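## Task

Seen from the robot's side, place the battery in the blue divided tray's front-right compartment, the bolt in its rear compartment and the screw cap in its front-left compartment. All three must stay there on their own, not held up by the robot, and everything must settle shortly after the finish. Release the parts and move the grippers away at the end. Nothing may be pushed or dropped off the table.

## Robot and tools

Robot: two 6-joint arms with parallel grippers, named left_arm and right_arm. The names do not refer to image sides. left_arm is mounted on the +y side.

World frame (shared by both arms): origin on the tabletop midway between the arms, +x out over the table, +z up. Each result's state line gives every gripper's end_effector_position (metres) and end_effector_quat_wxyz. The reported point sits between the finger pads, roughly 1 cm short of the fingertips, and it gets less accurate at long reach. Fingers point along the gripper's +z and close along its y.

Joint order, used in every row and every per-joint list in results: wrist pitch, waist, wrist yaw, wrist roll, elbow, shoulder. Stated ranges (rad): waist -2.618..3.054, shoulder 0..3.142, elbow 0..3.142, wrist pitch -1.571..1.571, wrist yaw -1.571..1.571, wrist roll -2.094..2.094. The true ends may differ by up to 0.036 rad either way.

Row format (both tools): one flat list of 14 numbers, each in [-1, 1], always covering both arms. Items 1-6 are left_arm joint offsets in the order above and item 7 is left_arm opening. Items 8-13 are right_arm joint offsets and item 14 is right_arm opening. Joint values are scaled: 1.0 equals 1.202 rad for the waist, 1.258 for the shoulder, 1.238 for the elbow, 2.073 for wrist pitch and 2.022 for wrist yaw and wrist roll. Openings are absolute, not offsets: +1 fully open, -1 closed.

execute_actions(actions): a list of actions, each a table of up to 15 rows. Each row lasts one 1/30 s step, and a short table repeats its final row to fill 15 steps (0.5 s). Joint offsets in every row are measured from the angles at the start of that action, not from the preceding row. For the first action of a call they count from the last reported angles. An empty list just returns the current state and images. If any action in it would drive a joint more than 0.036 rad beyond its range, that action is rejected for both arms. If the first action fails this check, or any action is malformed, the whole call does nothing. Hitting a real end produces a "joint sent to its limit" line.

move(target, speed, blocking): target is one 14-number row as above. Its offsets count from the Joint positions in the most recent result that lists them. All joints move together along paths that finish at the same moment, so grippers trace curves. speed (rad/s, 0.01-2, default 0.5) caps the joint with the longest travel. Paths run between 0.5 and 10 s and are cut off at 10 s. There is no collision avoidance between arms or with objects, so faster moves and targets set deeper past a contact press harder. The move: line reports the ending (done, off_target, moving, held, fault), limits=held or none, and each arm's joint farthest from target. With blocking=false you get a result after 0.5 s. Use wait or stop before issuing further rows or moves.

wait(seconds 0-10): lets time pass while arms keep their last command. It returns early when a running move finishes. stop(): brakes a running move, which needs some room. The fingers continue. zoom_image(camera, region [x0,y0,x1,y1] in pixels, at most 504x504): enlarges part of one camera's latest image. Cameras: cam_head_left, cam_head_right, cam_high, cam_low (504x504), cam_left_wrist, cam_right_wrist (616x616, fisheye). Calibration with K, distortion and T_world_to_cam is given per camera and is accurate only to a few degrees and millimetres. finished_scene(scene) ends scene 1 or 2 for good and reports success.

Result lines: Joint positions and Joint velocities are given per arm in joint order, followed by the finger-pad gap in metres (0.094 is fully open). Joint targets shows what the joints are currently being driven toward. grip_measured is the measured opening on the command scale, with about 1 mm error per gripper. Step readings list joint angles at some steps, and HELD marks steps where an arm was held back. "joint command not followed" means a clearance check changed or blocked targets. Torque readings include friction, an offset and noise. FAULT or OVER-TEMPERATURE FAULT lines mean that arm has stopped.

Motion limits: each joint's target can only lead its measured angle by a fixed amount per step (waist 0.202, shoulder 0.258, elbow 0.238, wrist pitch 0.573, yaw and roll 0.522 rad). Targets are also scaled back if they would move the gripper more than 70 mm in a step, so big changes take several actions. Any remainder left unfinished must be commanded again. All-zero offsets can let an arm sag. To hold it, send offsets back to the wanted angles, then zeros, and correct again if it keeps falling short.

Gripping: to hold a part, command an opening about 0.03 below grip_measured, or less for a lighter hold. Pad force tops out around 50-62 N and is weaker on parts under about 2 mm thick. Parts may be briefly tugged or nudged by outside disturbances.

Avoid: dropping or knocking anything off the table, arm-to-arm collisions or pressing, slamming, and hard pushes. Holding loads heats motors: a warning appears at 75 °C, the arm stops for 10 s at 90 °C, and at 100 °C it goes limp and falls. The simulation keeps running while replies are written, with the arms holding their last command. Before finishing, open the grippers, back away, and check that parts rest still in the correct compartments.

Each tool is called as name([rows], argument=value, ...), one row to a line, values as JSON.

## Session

execute_actions(actions=[])

Scene clock: 0.00 s.
left_arm: end_effector_position=(+0.4444, +0.5857, +0.3020) grip_measured=+1.000 end_effector_quat_wxyz=(+0.392, +0.621, +0.414, +0.537) | right_arm: end_effector_position=(+0.3955, -0.3971, +0.1861) grip_measured=+1.000 end_effector_quat_wxyz=(+0.566, +0.142, +0.805, -0.108)
Joint names: [wrist pitch, waist, wrist yaw, wrist roll, elbow, shoulder]
Joint positions: left_arm=[0.238 0.56  0.733 2.028 1.46  1.854 0.094] | right_arm=[ 0.354 -0.331  0.004 -0.012  0.769  1.466  0.094]
Joint velocities: left_arm=[-0.037 -0.002 -0.051  0.11  -0.022  0.002  0.   ] | right_arm=[-0.037 -0.002 -0.066  0.051 -0.007 -0.017  0.   ]
Joint torques (N m, as the arm reports them, + toward a larger angle): no reading
Joint targets: left_arm=[0.216 0.560 0.735 2.024 1.462 1.854] | right_arm=[0.366 -0.331 0.004 -0.012 0.781 1.453]
camera_calibration (this result's frames):
cam_left_wrist: T_world_to_cam=[[-0.158568, 0.198661, -0.967155, 0.239507], [-0.649386, 0.716884, 0.253723, -0.211257], [0.743743, 0.66829, 0.0153327, -0.606619], [0, 0, 0, 1]] pos_world=[0.35196, 0.509264, 0.294543]
cam_right_wrist: T_world_to_cam=[[-0.304138, -0.952424, -0.0197202, -0.249991], [-0.837653, 0.277233, -0.470615, 0.542433], [0.453692, -0.126613, -0.882118, 0.0397145], [0, 0, 0, 1]] pos_world=[0.360321, -0.383449, 0.28538]

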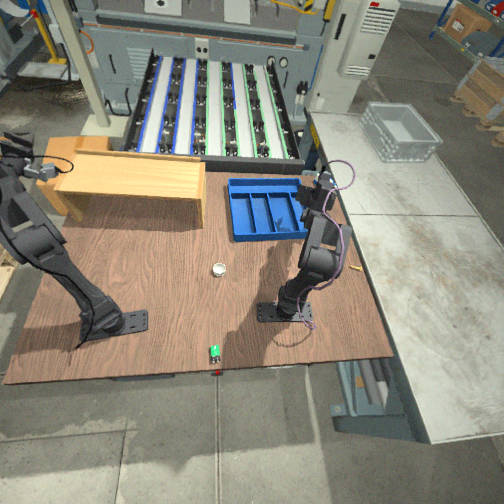

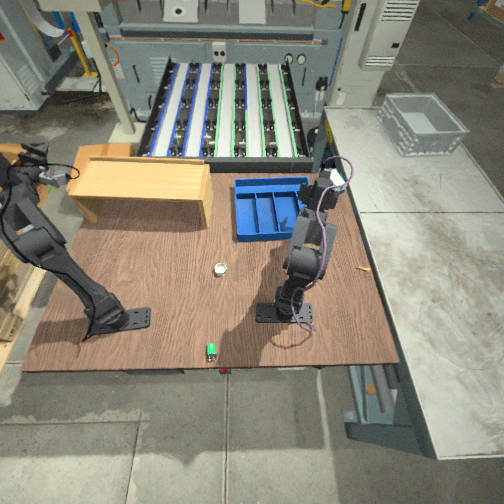

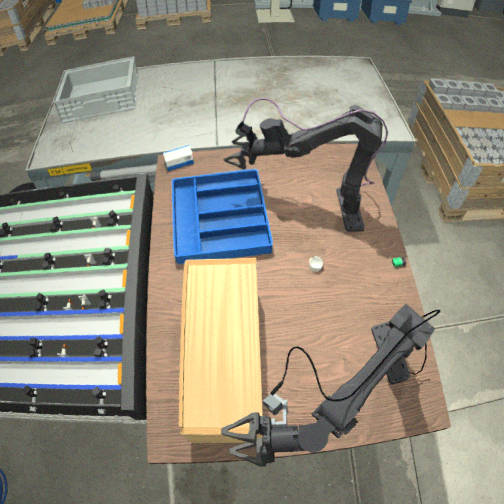

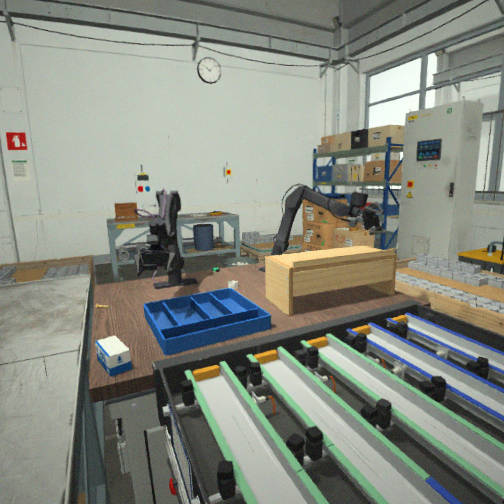

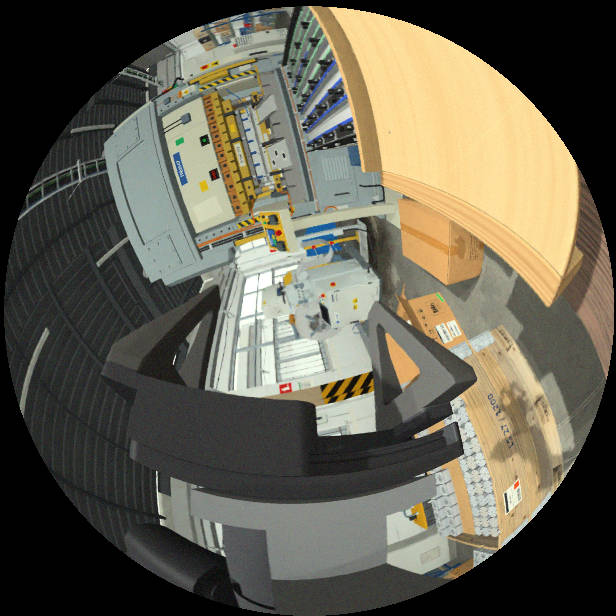

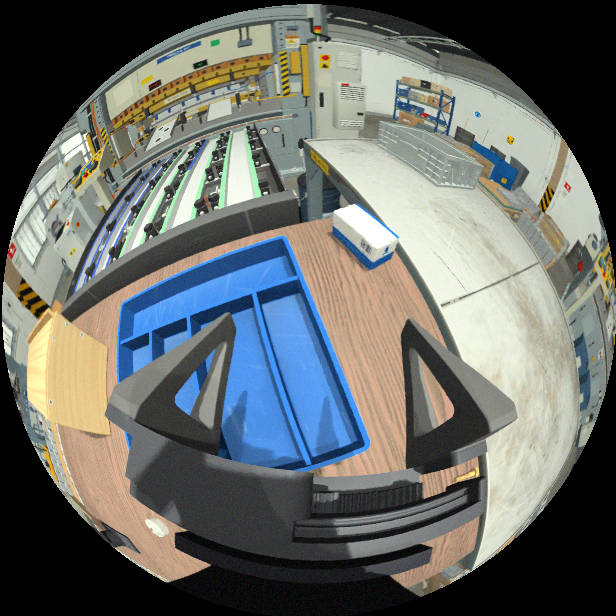

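zoom_image(camera="cam_head_left", region=[180, 150, 400, 380])

zoom_image(camera="cam_high", region=[150, 130, 450, 330])

zoom_image(camera="cam_low", region=[60, 230, 420, 390])

Region (180, 150, 400, 380) of cam_head_left's 504x504 image, scaled by 2.191, with more detail than that image has; it fills the left 482 columns of this view, and the rest is white.

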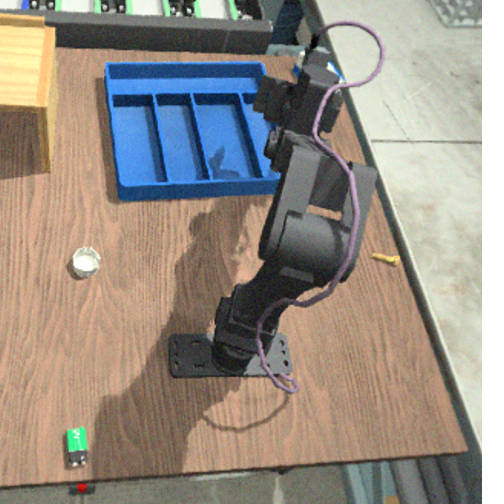

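Region (150, 130, 450, 330) of cam_high's 504x504 image, scaled by 1.680, with more detail than that image has.

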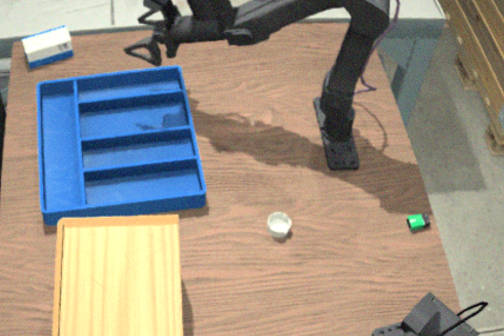

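Region (60, 230, 420, 390) of cam_low's 504x504 image, scaled by 1.400, with more detail than that image has.

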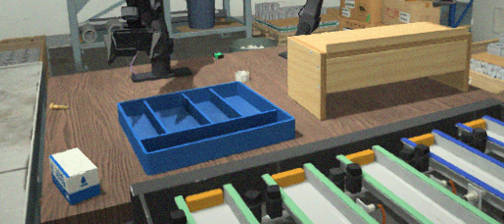

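zoom_image(camera="cam_head_left", region=[40, 130, 260, 300])

zoom_image(camera="cam_head_right", region=[200, 160, 400, 300])

Region (40, 130, 260, 300) of cam_head_left's 504x504 image, scaled by 2.291, with more detail than that image has; it fills the top 389 rows of this view, and the rest is white.

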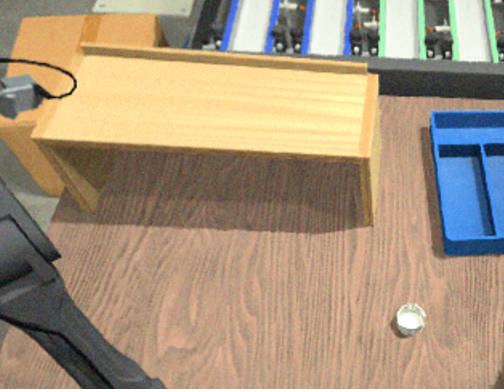

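Region (200, 160, 400, 300) of cam_head_right's 504x504 image, scaled by 2.520, with more detail than that image has; it fills the top 353 rows of this view, and the rest is white.

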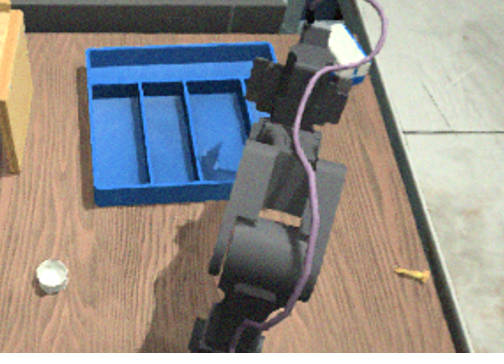

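move(target=[-0.597,-1.0,-0.3625,-0.672,0.113,-0.202,1, -0.744,-0.627,0,0.332,0.572,0.293,1], speed=1.2)

Scene clock: 5.23 s.
left_arm: end_effector_position=(+0.3110, +0.1279, +0.2228) grip_measured=+1.000 end_effector_quat_wxyz=(+0.275, +0.538, +0.797, +0.020) | right_arm: end_effector_position=(+0.1226, -0.5418, +0.0887) grip_measured=+1.000 end_effector_quat_wxyz=(+0.003, +0.772, +0.635, -0.002)
Joint names: [wrist pitch, waist, wrist yaw, wrist roll, elbow, shoulder]
Joint positions: left_arm=[-0.976 -0.643  0.009  0.68   1.582  1.617  0.094] | right_arm=[-1.179 -1.083  0.003  0.654  1.446  1.831  0.094]
Joint velocities: left_arm=[ 0.11   0.002  0.022  0.037 -0.037 -0.002  0.   ] | right_arm=[0.022 0.012 0.022 0.007 0.007 0.012 0.   ]
Joint torques (N m, as the arm reports them, + toward a larger angle): left_arm=[  0.99   0.19  -0.03  -0.09  10.64 -10.55] | right_arm=[ 0.05 -0.16  0.    0.07  8.83 -6.34]
Joint targets: left_arm=[-1.000 -0.642 0.000 0.670 1.600 1.600] | right_arm=[-1.188 -1.085 0.004 0.660 1.477 1.834]
move: off_target (left_arm, right_arm); limits=none; left_arm: farthest joint: the wrist pitch, 0.023 radians from its target (1.237 radians at the start); right_arm: farthest joint: the elbow, 0.031 radians from its target (0.709 radians at the start)
camera_calibration (this result's frames):
cam_left_wrist: T_world_to_cam=[[-0.81638, -0.537599, -0.210976, 0.362961], [-0.577375, 0.767833, 0.277617, 0.0161568], [0.0127479, 0.348453, -0.937239, 0.280239], [0, 0, 0, 1]] pos_world=[0.30207, 0.0850713, 0.334742]
cam_right_wrist: T_world_to_cam=[[-0.976977, 0.204948, -0.0592639, 0.24024], [0.114109, 0.736693, 0.666531, 0.339438], [0.180263, 0.644423, -0.743118, 0.498259], [0, 0, 0, 1]] pos_world=[0.106158, -0.620388, 0.158257]

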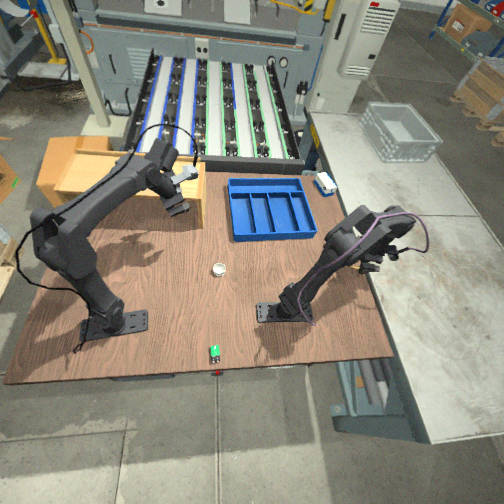

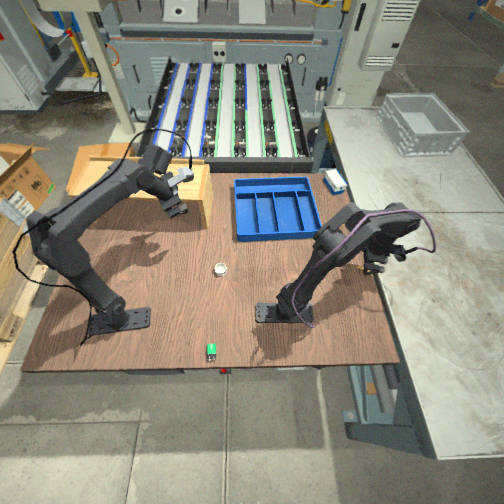

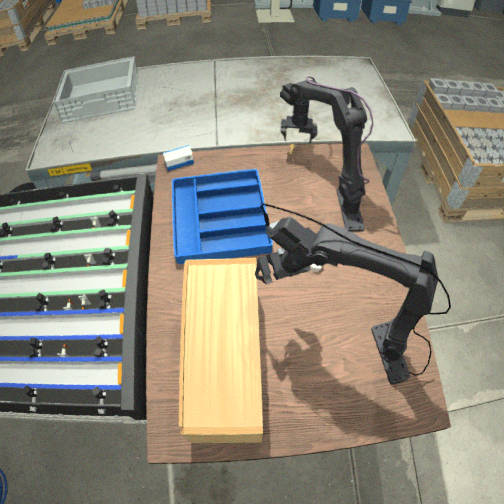

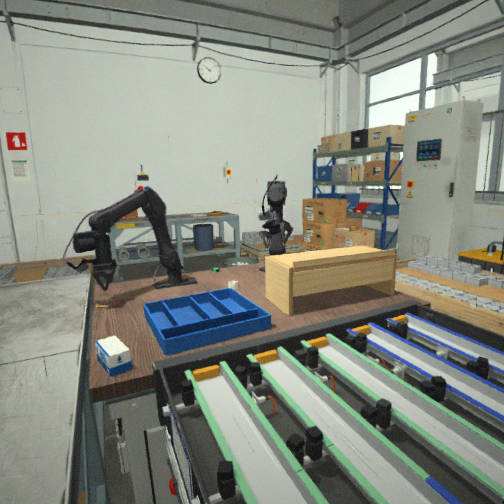

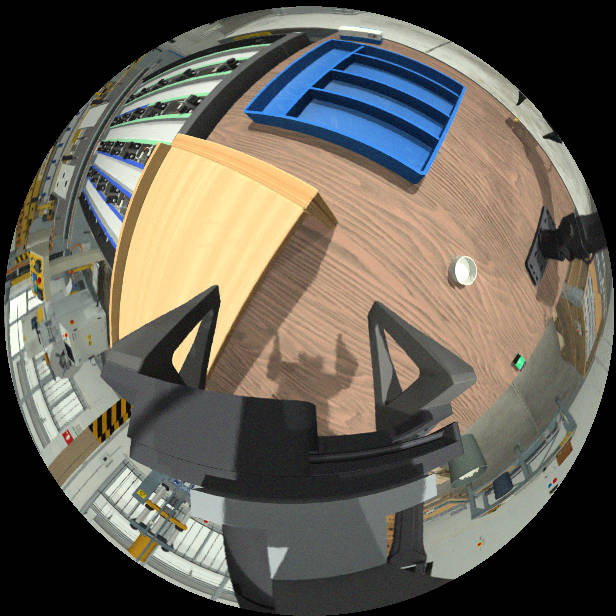

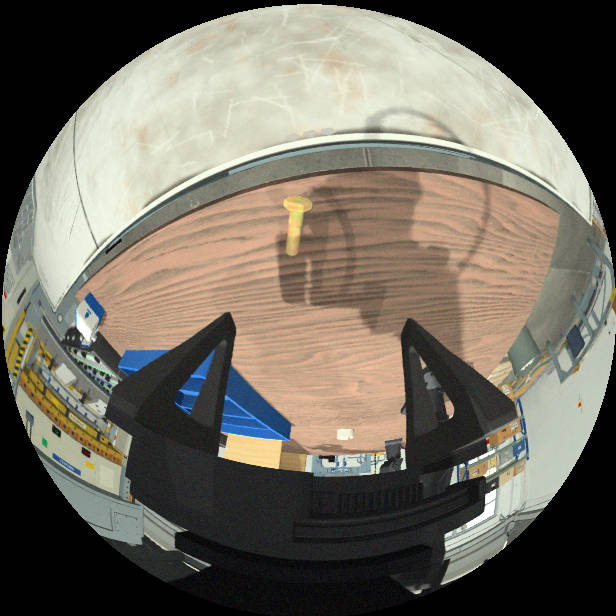

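move(target=[-0.115,-0.463,-0.004,0,0.051,0.291,1, 0.052,-0.008,0,0.068,0.056,0.128,1], speed=0.8)

Scene clock: 7.67 s.
left_arm: end_effector_position=(+0.1341, -0.0041, +0.0841) grip_measured=+1.000 end_effector_quat_wxyz=(+0.008, +0.767, +0.642, -0.003) | right_arm: end_effector_position=(+0.1344, -0.5657, +0.0435) grip_measured=+1.000 end_effector_quat_wxyz=(-0.012, +0.812, +0.583, +0.000)
Joint names: [wrist pitch, waist, wrist yaw, wrist roll, elbow, shoulder]
Joint positions: left_arm=[-1.2   -1.206  0.004  0.679  1.621  1.976  0.094] | right_arm=[-1.084 -1.083  0.003  0.786  1.485  1.995  0.094]
Joint velocities: left_arm=[-0.037 -0.042  0.095 -0.037  0.007  0.012  0.   ] | right_arm=[-0.007 -0.012 -0.081 -0.007 -0.002  0.002  0.   ]
Joint torques (N m, as the arm reports them, + toward a larger angle): left_arm=[  0.03   0.29   0.     0.1    9.93 -11.15] | right_arm=[ 0.25 -0.88  0.    0.07  8.72 -7.94]
Joint targets: left_arm=[-1.215 -1.200 0.000 0.680 1.645 1.983] | right_arm=[-1.071 -1.092 0.003 0.791 1.516 1.993]
move: off_target (left_arm, right_arm); limits=none; left_arm: farthest joint: the elbow, 0.024 radians from its target (0.064 radians at the start); right_arm: farthest joint: the elbow, 0.031 radians from its target (0.069 radians at the start)
camera_calibration (this result's frames):
cam_left_wrist: T_world_to_cam=[[-0.998625, 0.0190291, 0.0488475, 0.123241], [0.0475857, 0.719992, 0.692349, -0.0649928], [-0.0219951, 0.693721, -0.719908, 0.186348], [0, 0, 0, 1]] pos_world=[0.130263, -0.0848244, 0.173131]
cam_right_wrist: T_world_to_cam=[[-0.942234, 0.332698, -0.0388309, 0.320785], [0.218106, 0.69738, 0.682708, 0.348996], [0.254215, 0.634801, -0.729659, 0.461934], [0, 0, 0, 1]] pos_world=[0.108705, -0.643344, 0.111248]

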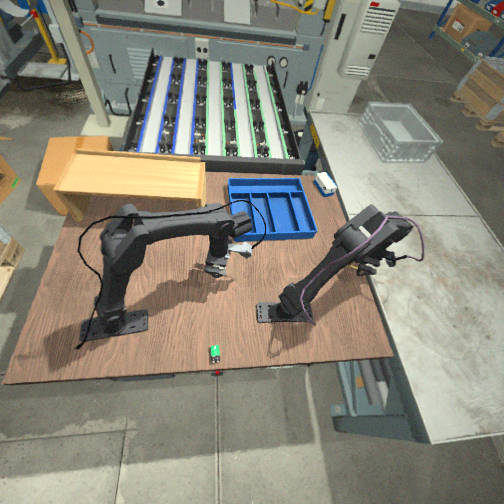

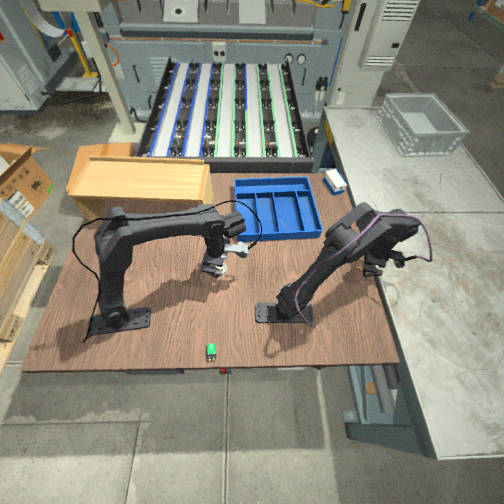

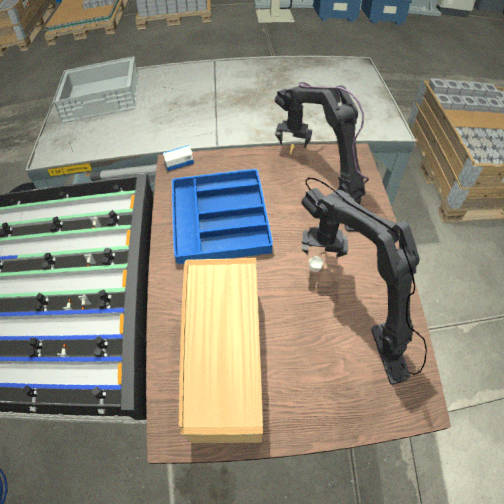

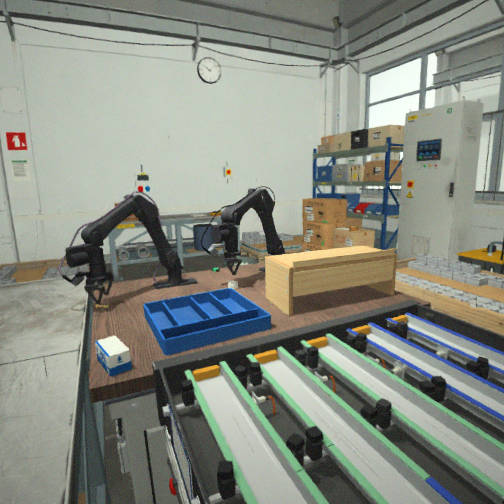

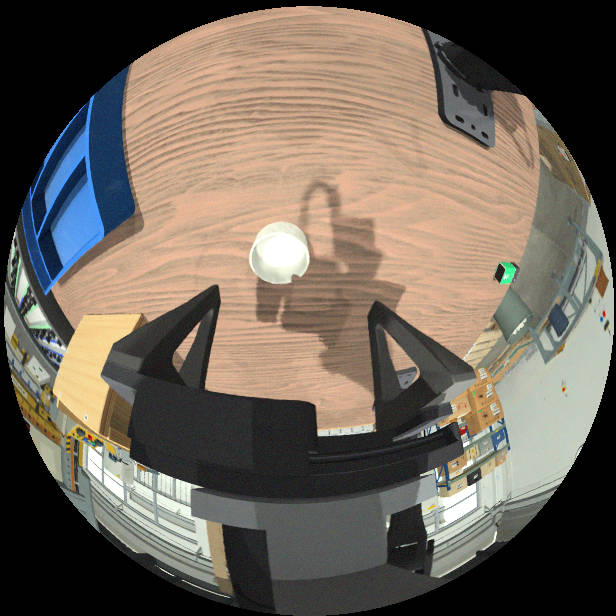

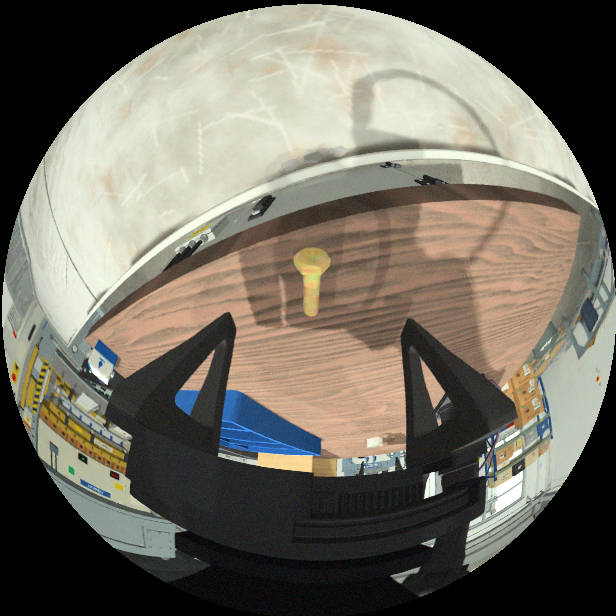

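move(target=[0.1076,0.032,0,0,-0.091,0.085,1, 0.0695,0.004,0,0,-0.045,0.0215,1], speed=0.2)

Scene clock: 10.27 s.
left_arm: end_effector_position=(+0.1536, -0.0138, +0.0274) grip_measured=+1.000 end_effector_quat_wxyz=(+0.021, +0.757, +0.653, -0.006) | right_arm: end_effector_position=(+0.1410, -0.5790, +0.0227) grip_measured=+1.000 end_effector_quat_wxyz=(+0.016, +0.812, +0.583, -0.004)
Joint names: [wrist pitch, waist, wrist yaw, wrist roll, elbow, shoulder]
Joint positions: left_arm=[-0.985 -1.175  0.004  0.679  1.522  2.066  0.094] | right_arm=[-0.953 -1.083  0.003  0.786  1.437  2.022  0.094]
Joint velocities: left_arm=[ 0.007 -0.017  0.037  0.066 -0.012  0.017  0.   ] | right_arm=[ 0.022 -0.002 -0.007  0.022  0.022  0.007  0.   ]
Joint torques (N m, as the arm reports them, + toward a larger angle): left_arm=[  0.33   0.42   0.02   0.07   6.48 -11.22] | right_arm=[ 0.3   0.41 -0.01  0.    5.17 -7.76]
Joint targets: left_arm=[-0.976 -1.168 0.004 0.679 1.509 2.083] | right_arm=[-0.939 -1.078 0.003 0.786 1.429 2.022]
move: done; limits=none; left_arm: farthest joint: the shoulder, 0.017 radians from its target (0.107 radians at the start); right_arm: farthest joint: the wrist pitch, 0.013 radians from its target (0.144 radians at the start)
camera_calibration (this result's frames):
cam_left_wrist: T_world_to_cam=[[-0.999297, -0.0112539, 0.0357564, 0.145682], [0.0158958, 0.736643, 0.676095, -0.0141452], [-0.0339484, 0.676188, -0.735946, 0.154751], [0, 0, 0, 1]] pos_world=[0.151058, -0.0925813, 0.118243]
cam_right_wrist: T_world_to_cam=[[-0.940613, 0.330044, -0.0794885, 0.329794], [0.201527, 0.731284, 0.651621, 0.393665], [0.273192, 0.596904, -0.754368, 0.429536], [0, 0, 0, 1]] pos_world=[0.113528, -0.65312, 0.0937227]

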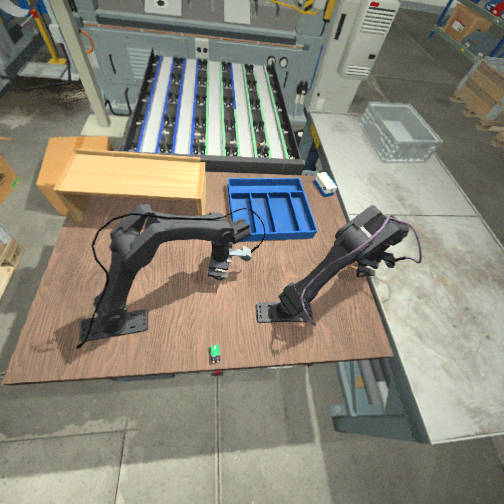

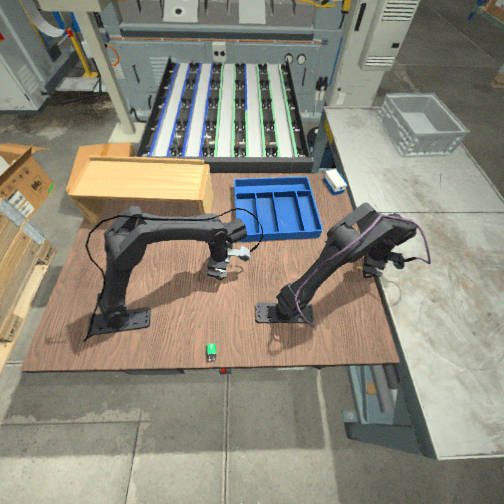

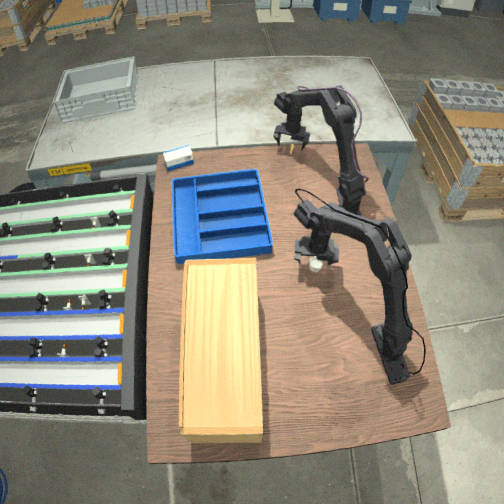

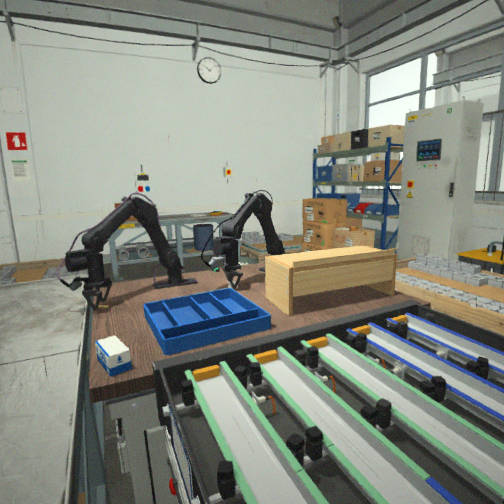

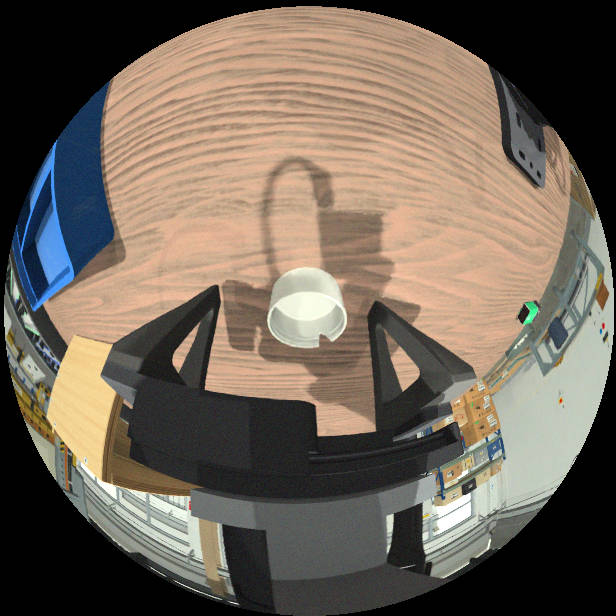

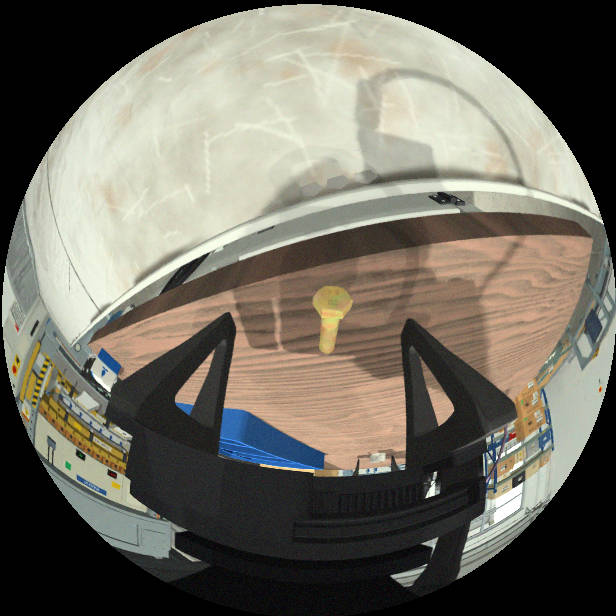

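move(target=[0.003,0.005,0,0,-0.043,0.0135,1, 0.003,0.004,0,0,-0.035,0,1], speed=0.1)

Scene clock: 11.57 s.
left_arm: end_effector_position=(+0.1475, -0.0035, +0.0181) grip_measured=+1.000 end_effector_quat_wxyz=(+0.003, +0.757, +0.653, -0.002) | right_arm: end_effector_position=(+0.1359, -0.5686, +0.0143) grip_measured=+1.000 end_effector_quat_wxyz=(-0.001, +0.812, +0.583, -0.001)
Joint names: [wrist pitch, waist, wrist yaw, wrist roll, elbow, shoulder]
Joint positions: left_arm=[-0.982 -1.175  0.004  0.679  1.484  2.066  0.094] | right_arm=[-0.952 -1.083  0.003  0.786  1.402  2.022  0.094]
Joint velocities: left_arm=[-0.007 -0.002  0.022 -0.007 -0.012  0.022  0.   ] | right_arm=[ 0.095 -0.012 -0.051 -0.022 -0.007  0.002  0.   ]
Joint torques (N m, as the arm reports them, + toward a larger angle): left_arm=[  0.21   0.37   0.02   0.04   6.08 -10.96] | right_arm=[ 0.21  0.39  0.    0.    5.06 -7.66]
Joint targets: left_arm=[-0.978 -1.169 0.004 0.679 1.469 2.083] | right_arm=[-0.947 -1.078 0.003 0.786 1.394 2.022]
move: done; limits=none; left_arm: farthest joint: the shoulder, 0.017 radians from its target (0.017 radians at the start); right_arm: farthest joint: the elbow, 0.009 radians from its target (0.044 radians at the start)
camera_calibration (this result's frames):
cam_left_wrist: T_world_to_cam=[[-0.998483, -0.0126339, 0.0535828, 0.139615], [0.0284118, 0.715417, 0.69812, -0.0176405], [-0.047154, 0.698584, -0.713973, 0.142333], [0, 0, 0, 1]] pos_world=[0.146616, -0.0850477, 0.106456]
cam_right_wrist: T_world_to_cam=[[-0.941638, 0.332111, -0.0549493, 0.321763], [0.211611, 0.710946, 0.670654, 0.379338], [0.261798, 0.619885, -0.739732, 0.432773], [0, 0, 0, 1]] pos_world=[0.109413, -0.64482, 0.0834118]

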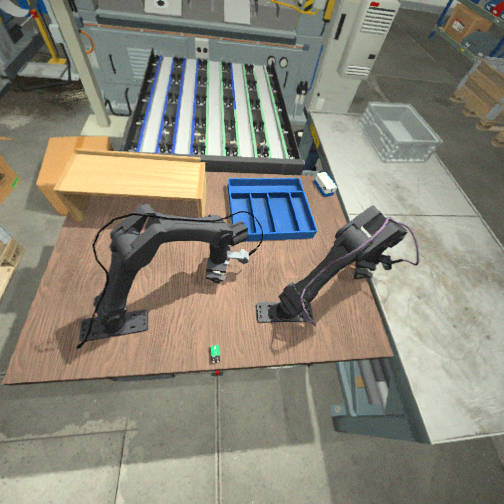

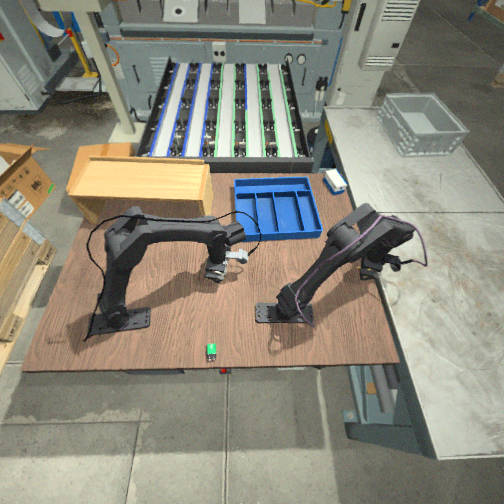

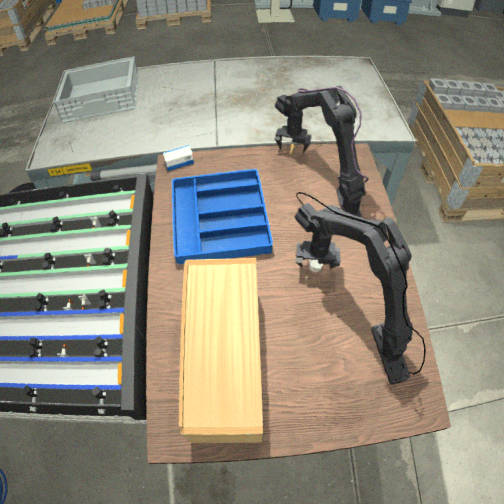

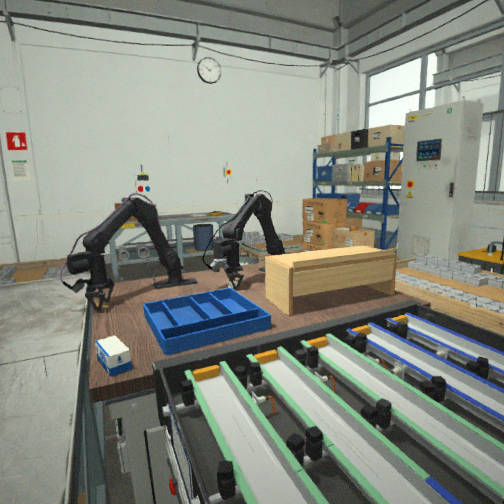

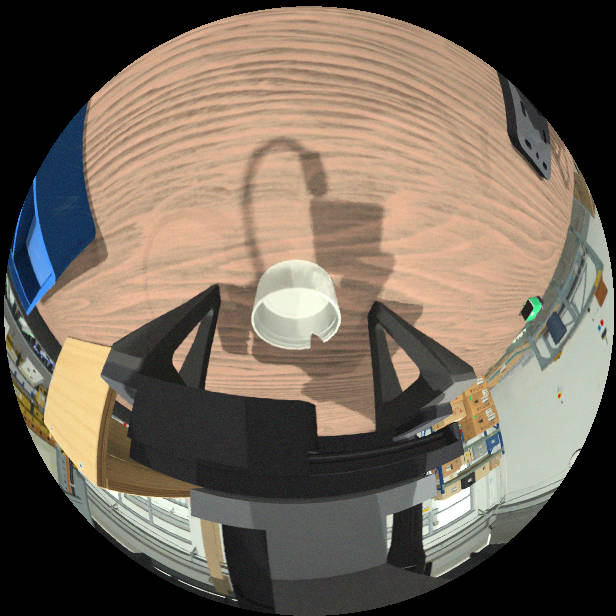

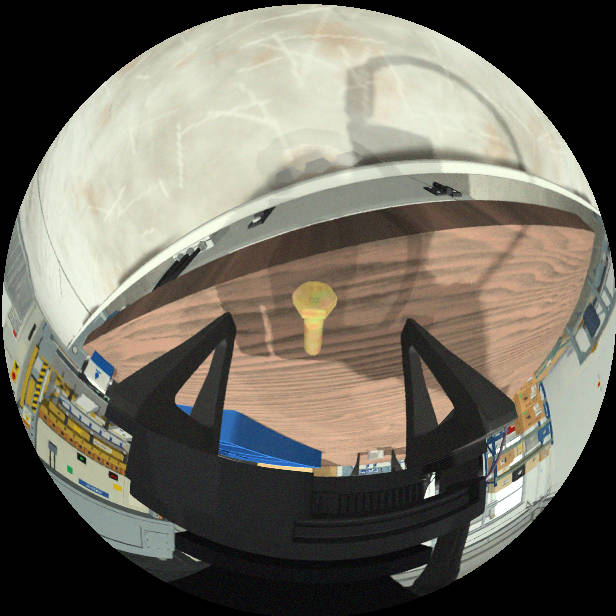

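execute_actions([
  [[0.002,0.005,0,0,-0.012,0.016,0.8, 0.002,0.004,0,0,-0.007,0,0.7],[0.002,0.005,0,0,-0.012,0.018,0.6, 0.002,0.004,0,0,-0.007,0,0.4],[0.002,0.005,0,0,-0.012,0.02,0.4, 0.002,0.004,0,0,-0.007,0,0.1],[0.002,0.005,0,0,-0.012,0.02,0.3, 0.002,0.004,0,0,-0.007,0,-0.1],[0.002,0.005,0,0,-0.012,0.02,0.2, 0.002,0.004,0,0,-0.007,0,-0.3],[0.002,0.005,0,0,-0.012,0.02,0.15, 0.002,0.004,0,0,-0.007,0,-0.45],[0.002,0.005,0,0,-0.012,0.02,0.1, 0.002,0.004,0,0,-0.007,0,-0.6],[0.002,0.005,0,0,-0.012,0.02,0.06, 0.002,0.004,0,0,-0.007,0,-0.65],[0.002,0.005,0,0,-0.012,0.02,0.03, 0.002,0.004,0,0,-0.007,0,-0.7],[0.002,0.005,0,0,-0.012,0.02,0.0, 0.002,0.004,0,0,-0.007,0,-0.74],[0.002,0.005,0,0,-0.012,0.02,-0.03, 0.002,0.004,0,0,-0.007,0,-0.78],[0.002,0.005,0,0,-0.012,0.02,-0.05, 0.002,0.004,0,0,-0.007,0,-0.81],[0.002,0.005,0,0,-0.012,0.02,-0.07, 0.002,0.004,0,0,-0.007,0,-0.84],[0.002,0.005,0,0,-0.012,0.02,-0.09, 0.002,0.004,0,0,-0.007,0,-0.87],[0.002,0.005,0,0,-0.012,0.02,-0.1, 0.002,0.004,0,0,-0.007,0,-0.9]],
  [[0,0,0,0,0,0,-0.1, 0,0,0,0,0,0,-0.9]],
])

Scene clock: 12.93 s.
left_arm: end_effector_position=(+0.1475, -0.0035, +0.0181) grip_measured=-0.083 end_effector_quat_wxyz=(+0.003, +0.757, +0.653, -0.002) | right_arm: end_effector_position=(+0.1359, -0.5686, +0.0143) grip_measured=-0.875 end_effector_quat_wxyz=(-0.001, +0.812, +0.583, -0.001)
Joint names: [wrist pitch, waist, wrist yaw, wrist roll, elbow, shoulder]
Joint positions: left_arm=[-0.982 -1.175  0.004  0.679  1.484  2.066  0.043] | right_arm=[-0.952 -1.083  0.003  0.786  1.402  2.022  0.006]
Joint velocities: left_arm=[-0.037 -0.002 -0.051 -0.022  0.012 -0.012 -0.001] | right_arm=[-0.022  0.022  0.037  0.022  0.002  0.002 -0.001]
Joint torques (N m, as the arm reports them, + toward a larger angle): left_arm=[  0.18   0.05   0.04   0.06   7.51 -12.54] | right_arm=[ 0.15 -0.02  0.    0.    5.79 -7.69]
Joint targets: left_arm=[-0.982 -1.175 0.004 0.679 1.484 2.066] | right_arm=[-0.952 -1.083 0.003 0.786 1.402 2.022]
Step readings (joint positions; steps 1 to 15: 1st action; 16 to 30: 2nd action):
0: left_arm=[-0.982 -1.175 0.004 0.679 1.484 2.066] | right_arm=[-0.952 -1.083 0.003 0.786 1.402 2.022]
1: left_arm=[-0.982 -1.175 0.004 0.679 1.484 2.066] | right_arm=[-0.952 -1.083 0.003 0.786 1.402 2.022]
2: left_arm=[-0.982 -1.175 0.004 0.679 1.484 2.066] | right_arm=[-0.952 -1.083 0.003 0.786 1.402 2.022]
4: left_arm=[-0.982 -1.175 0.004 0.679 1.484 2.066] | right_arm=[-0.952 -1.083 0.003 0.786 1.402 2.022]
8: left_arm=[-0.982 -1.175 0.004 0.679 1.484 2.066] | right_arm=[-0.952 -1.083 0.003 0.786 1.402 2.022]
15: left_arm=[-0.982 -1.175 0.004 0.679 1.484 2.066] | right_arm=[-0.952 -1.083 0.003 0.786 1.402 2.022]
16: left_arm=[-0.982 -1.175 0.004 0.679 1.484 2.066] | right_arm=[-0.952 -1.083 0.003 0.786 1.402 2.022]
17: left_arm=[-0.982 -1.175 0.004 0.679 1.484 2.066] | right_arm=[-0.952 -1.083 0.003 0.786 1.402 2.022]
19: left_arm=[-0.982 -1.175 0.004 0.679 1.484 2.066] | right_arm=[-0.952 -1.083 0.003 0.786 1.402 2.022]
23: left_arm=[-0.982 -1.175 0.004 0.679 1.484 2.066] | right_arm=[-0.952 -1.083 0.003 0.786 1.402 2.022]
30: Joint positions above
camera_calibration (this result's frames):
cam_left_wrist: T_world_to_cam=[[-0.998483, -0.0126339, 0.0535828, 0.139615], [0.0284118, 0.715417, 0.69812, -0.0176405], [-0.047154, 0.698584, -0.713973, 0.142333], [0, 0, 0, 1]] pos_world=[0.146616, -0.0850477, 0.106456]
cam_right_wrist: T_world_to_cam=[[-0.941638, 0.332111, -0.0549493, 0.321763], [0.211611, 0.710946, 0.670654, 0.379338], [0.261798, 0.619885, -0.739732, 0.432773], [0, 0, 0, 1]] pos_world=[0.109413, -0.64482, 0.0834118]

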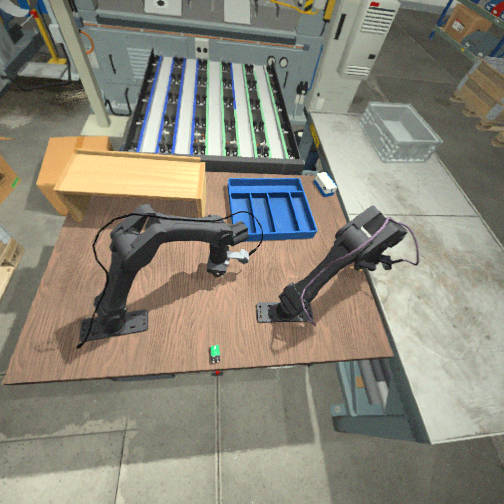

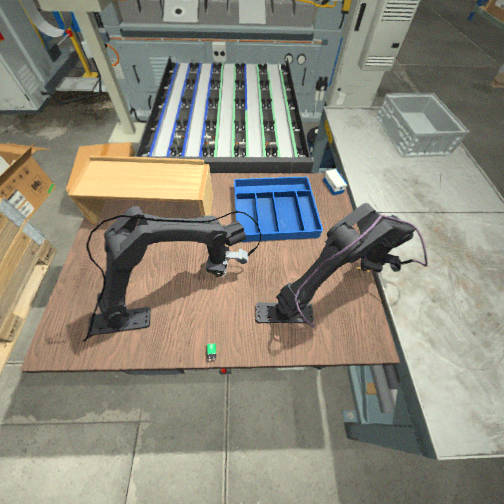

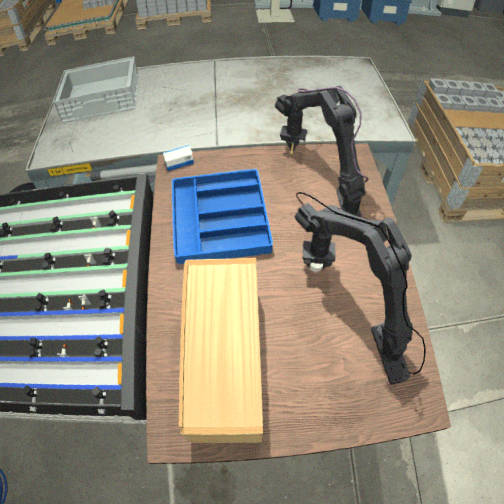

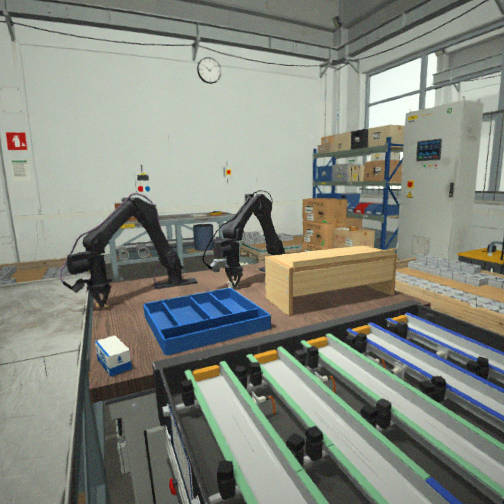

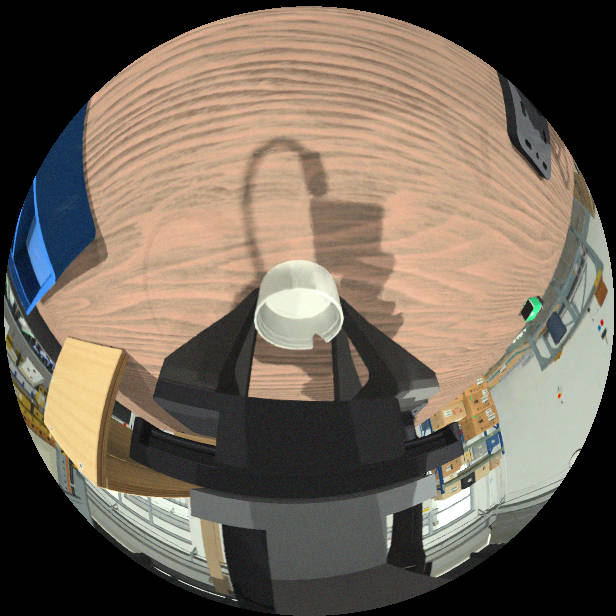

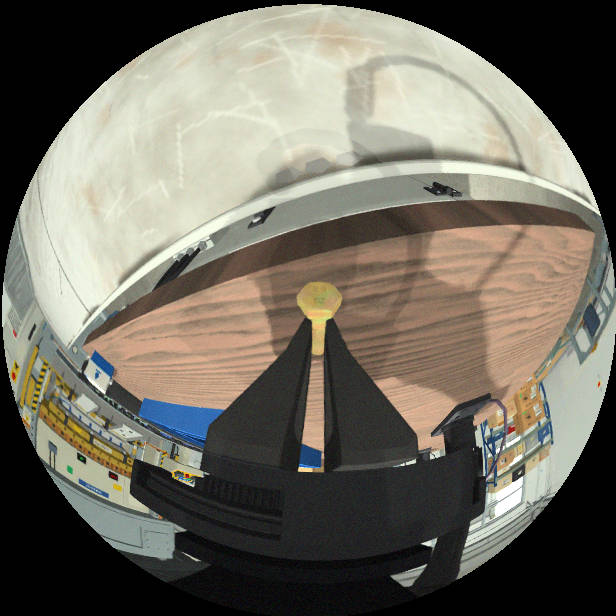

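zoom_image(camera="cam_head_right", region=[220, 165, 350, 255])

zoom_image(camera="cam_high", region=[150, 140, 300, 280])

Region (220, 165, 350, 255) of cam_head_right's 504x504 image, scaled by 3.877, with more detail than that image has; it fills the top 349 rows of this view, and the rest is white.

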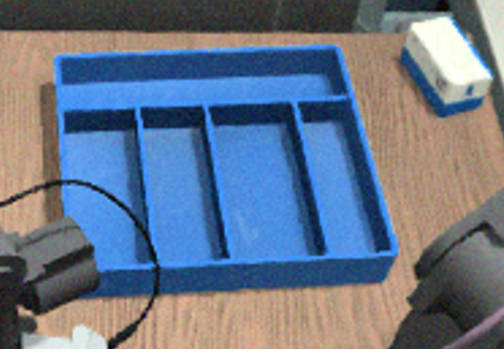

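Region (150, 140, 300, 280) of cam_high's 504x504 image, scaled by 3.360, with more detail than that image has; it fills the top 470 rows of this view, and the rest is white.

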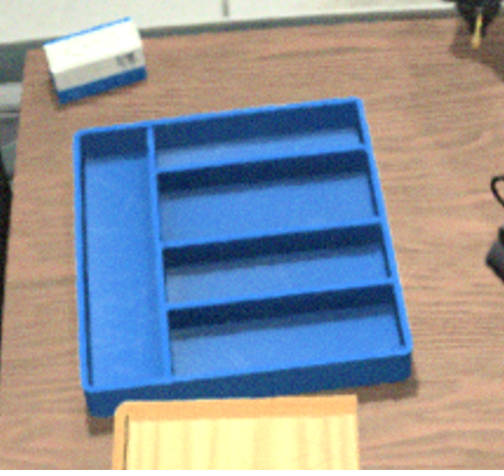

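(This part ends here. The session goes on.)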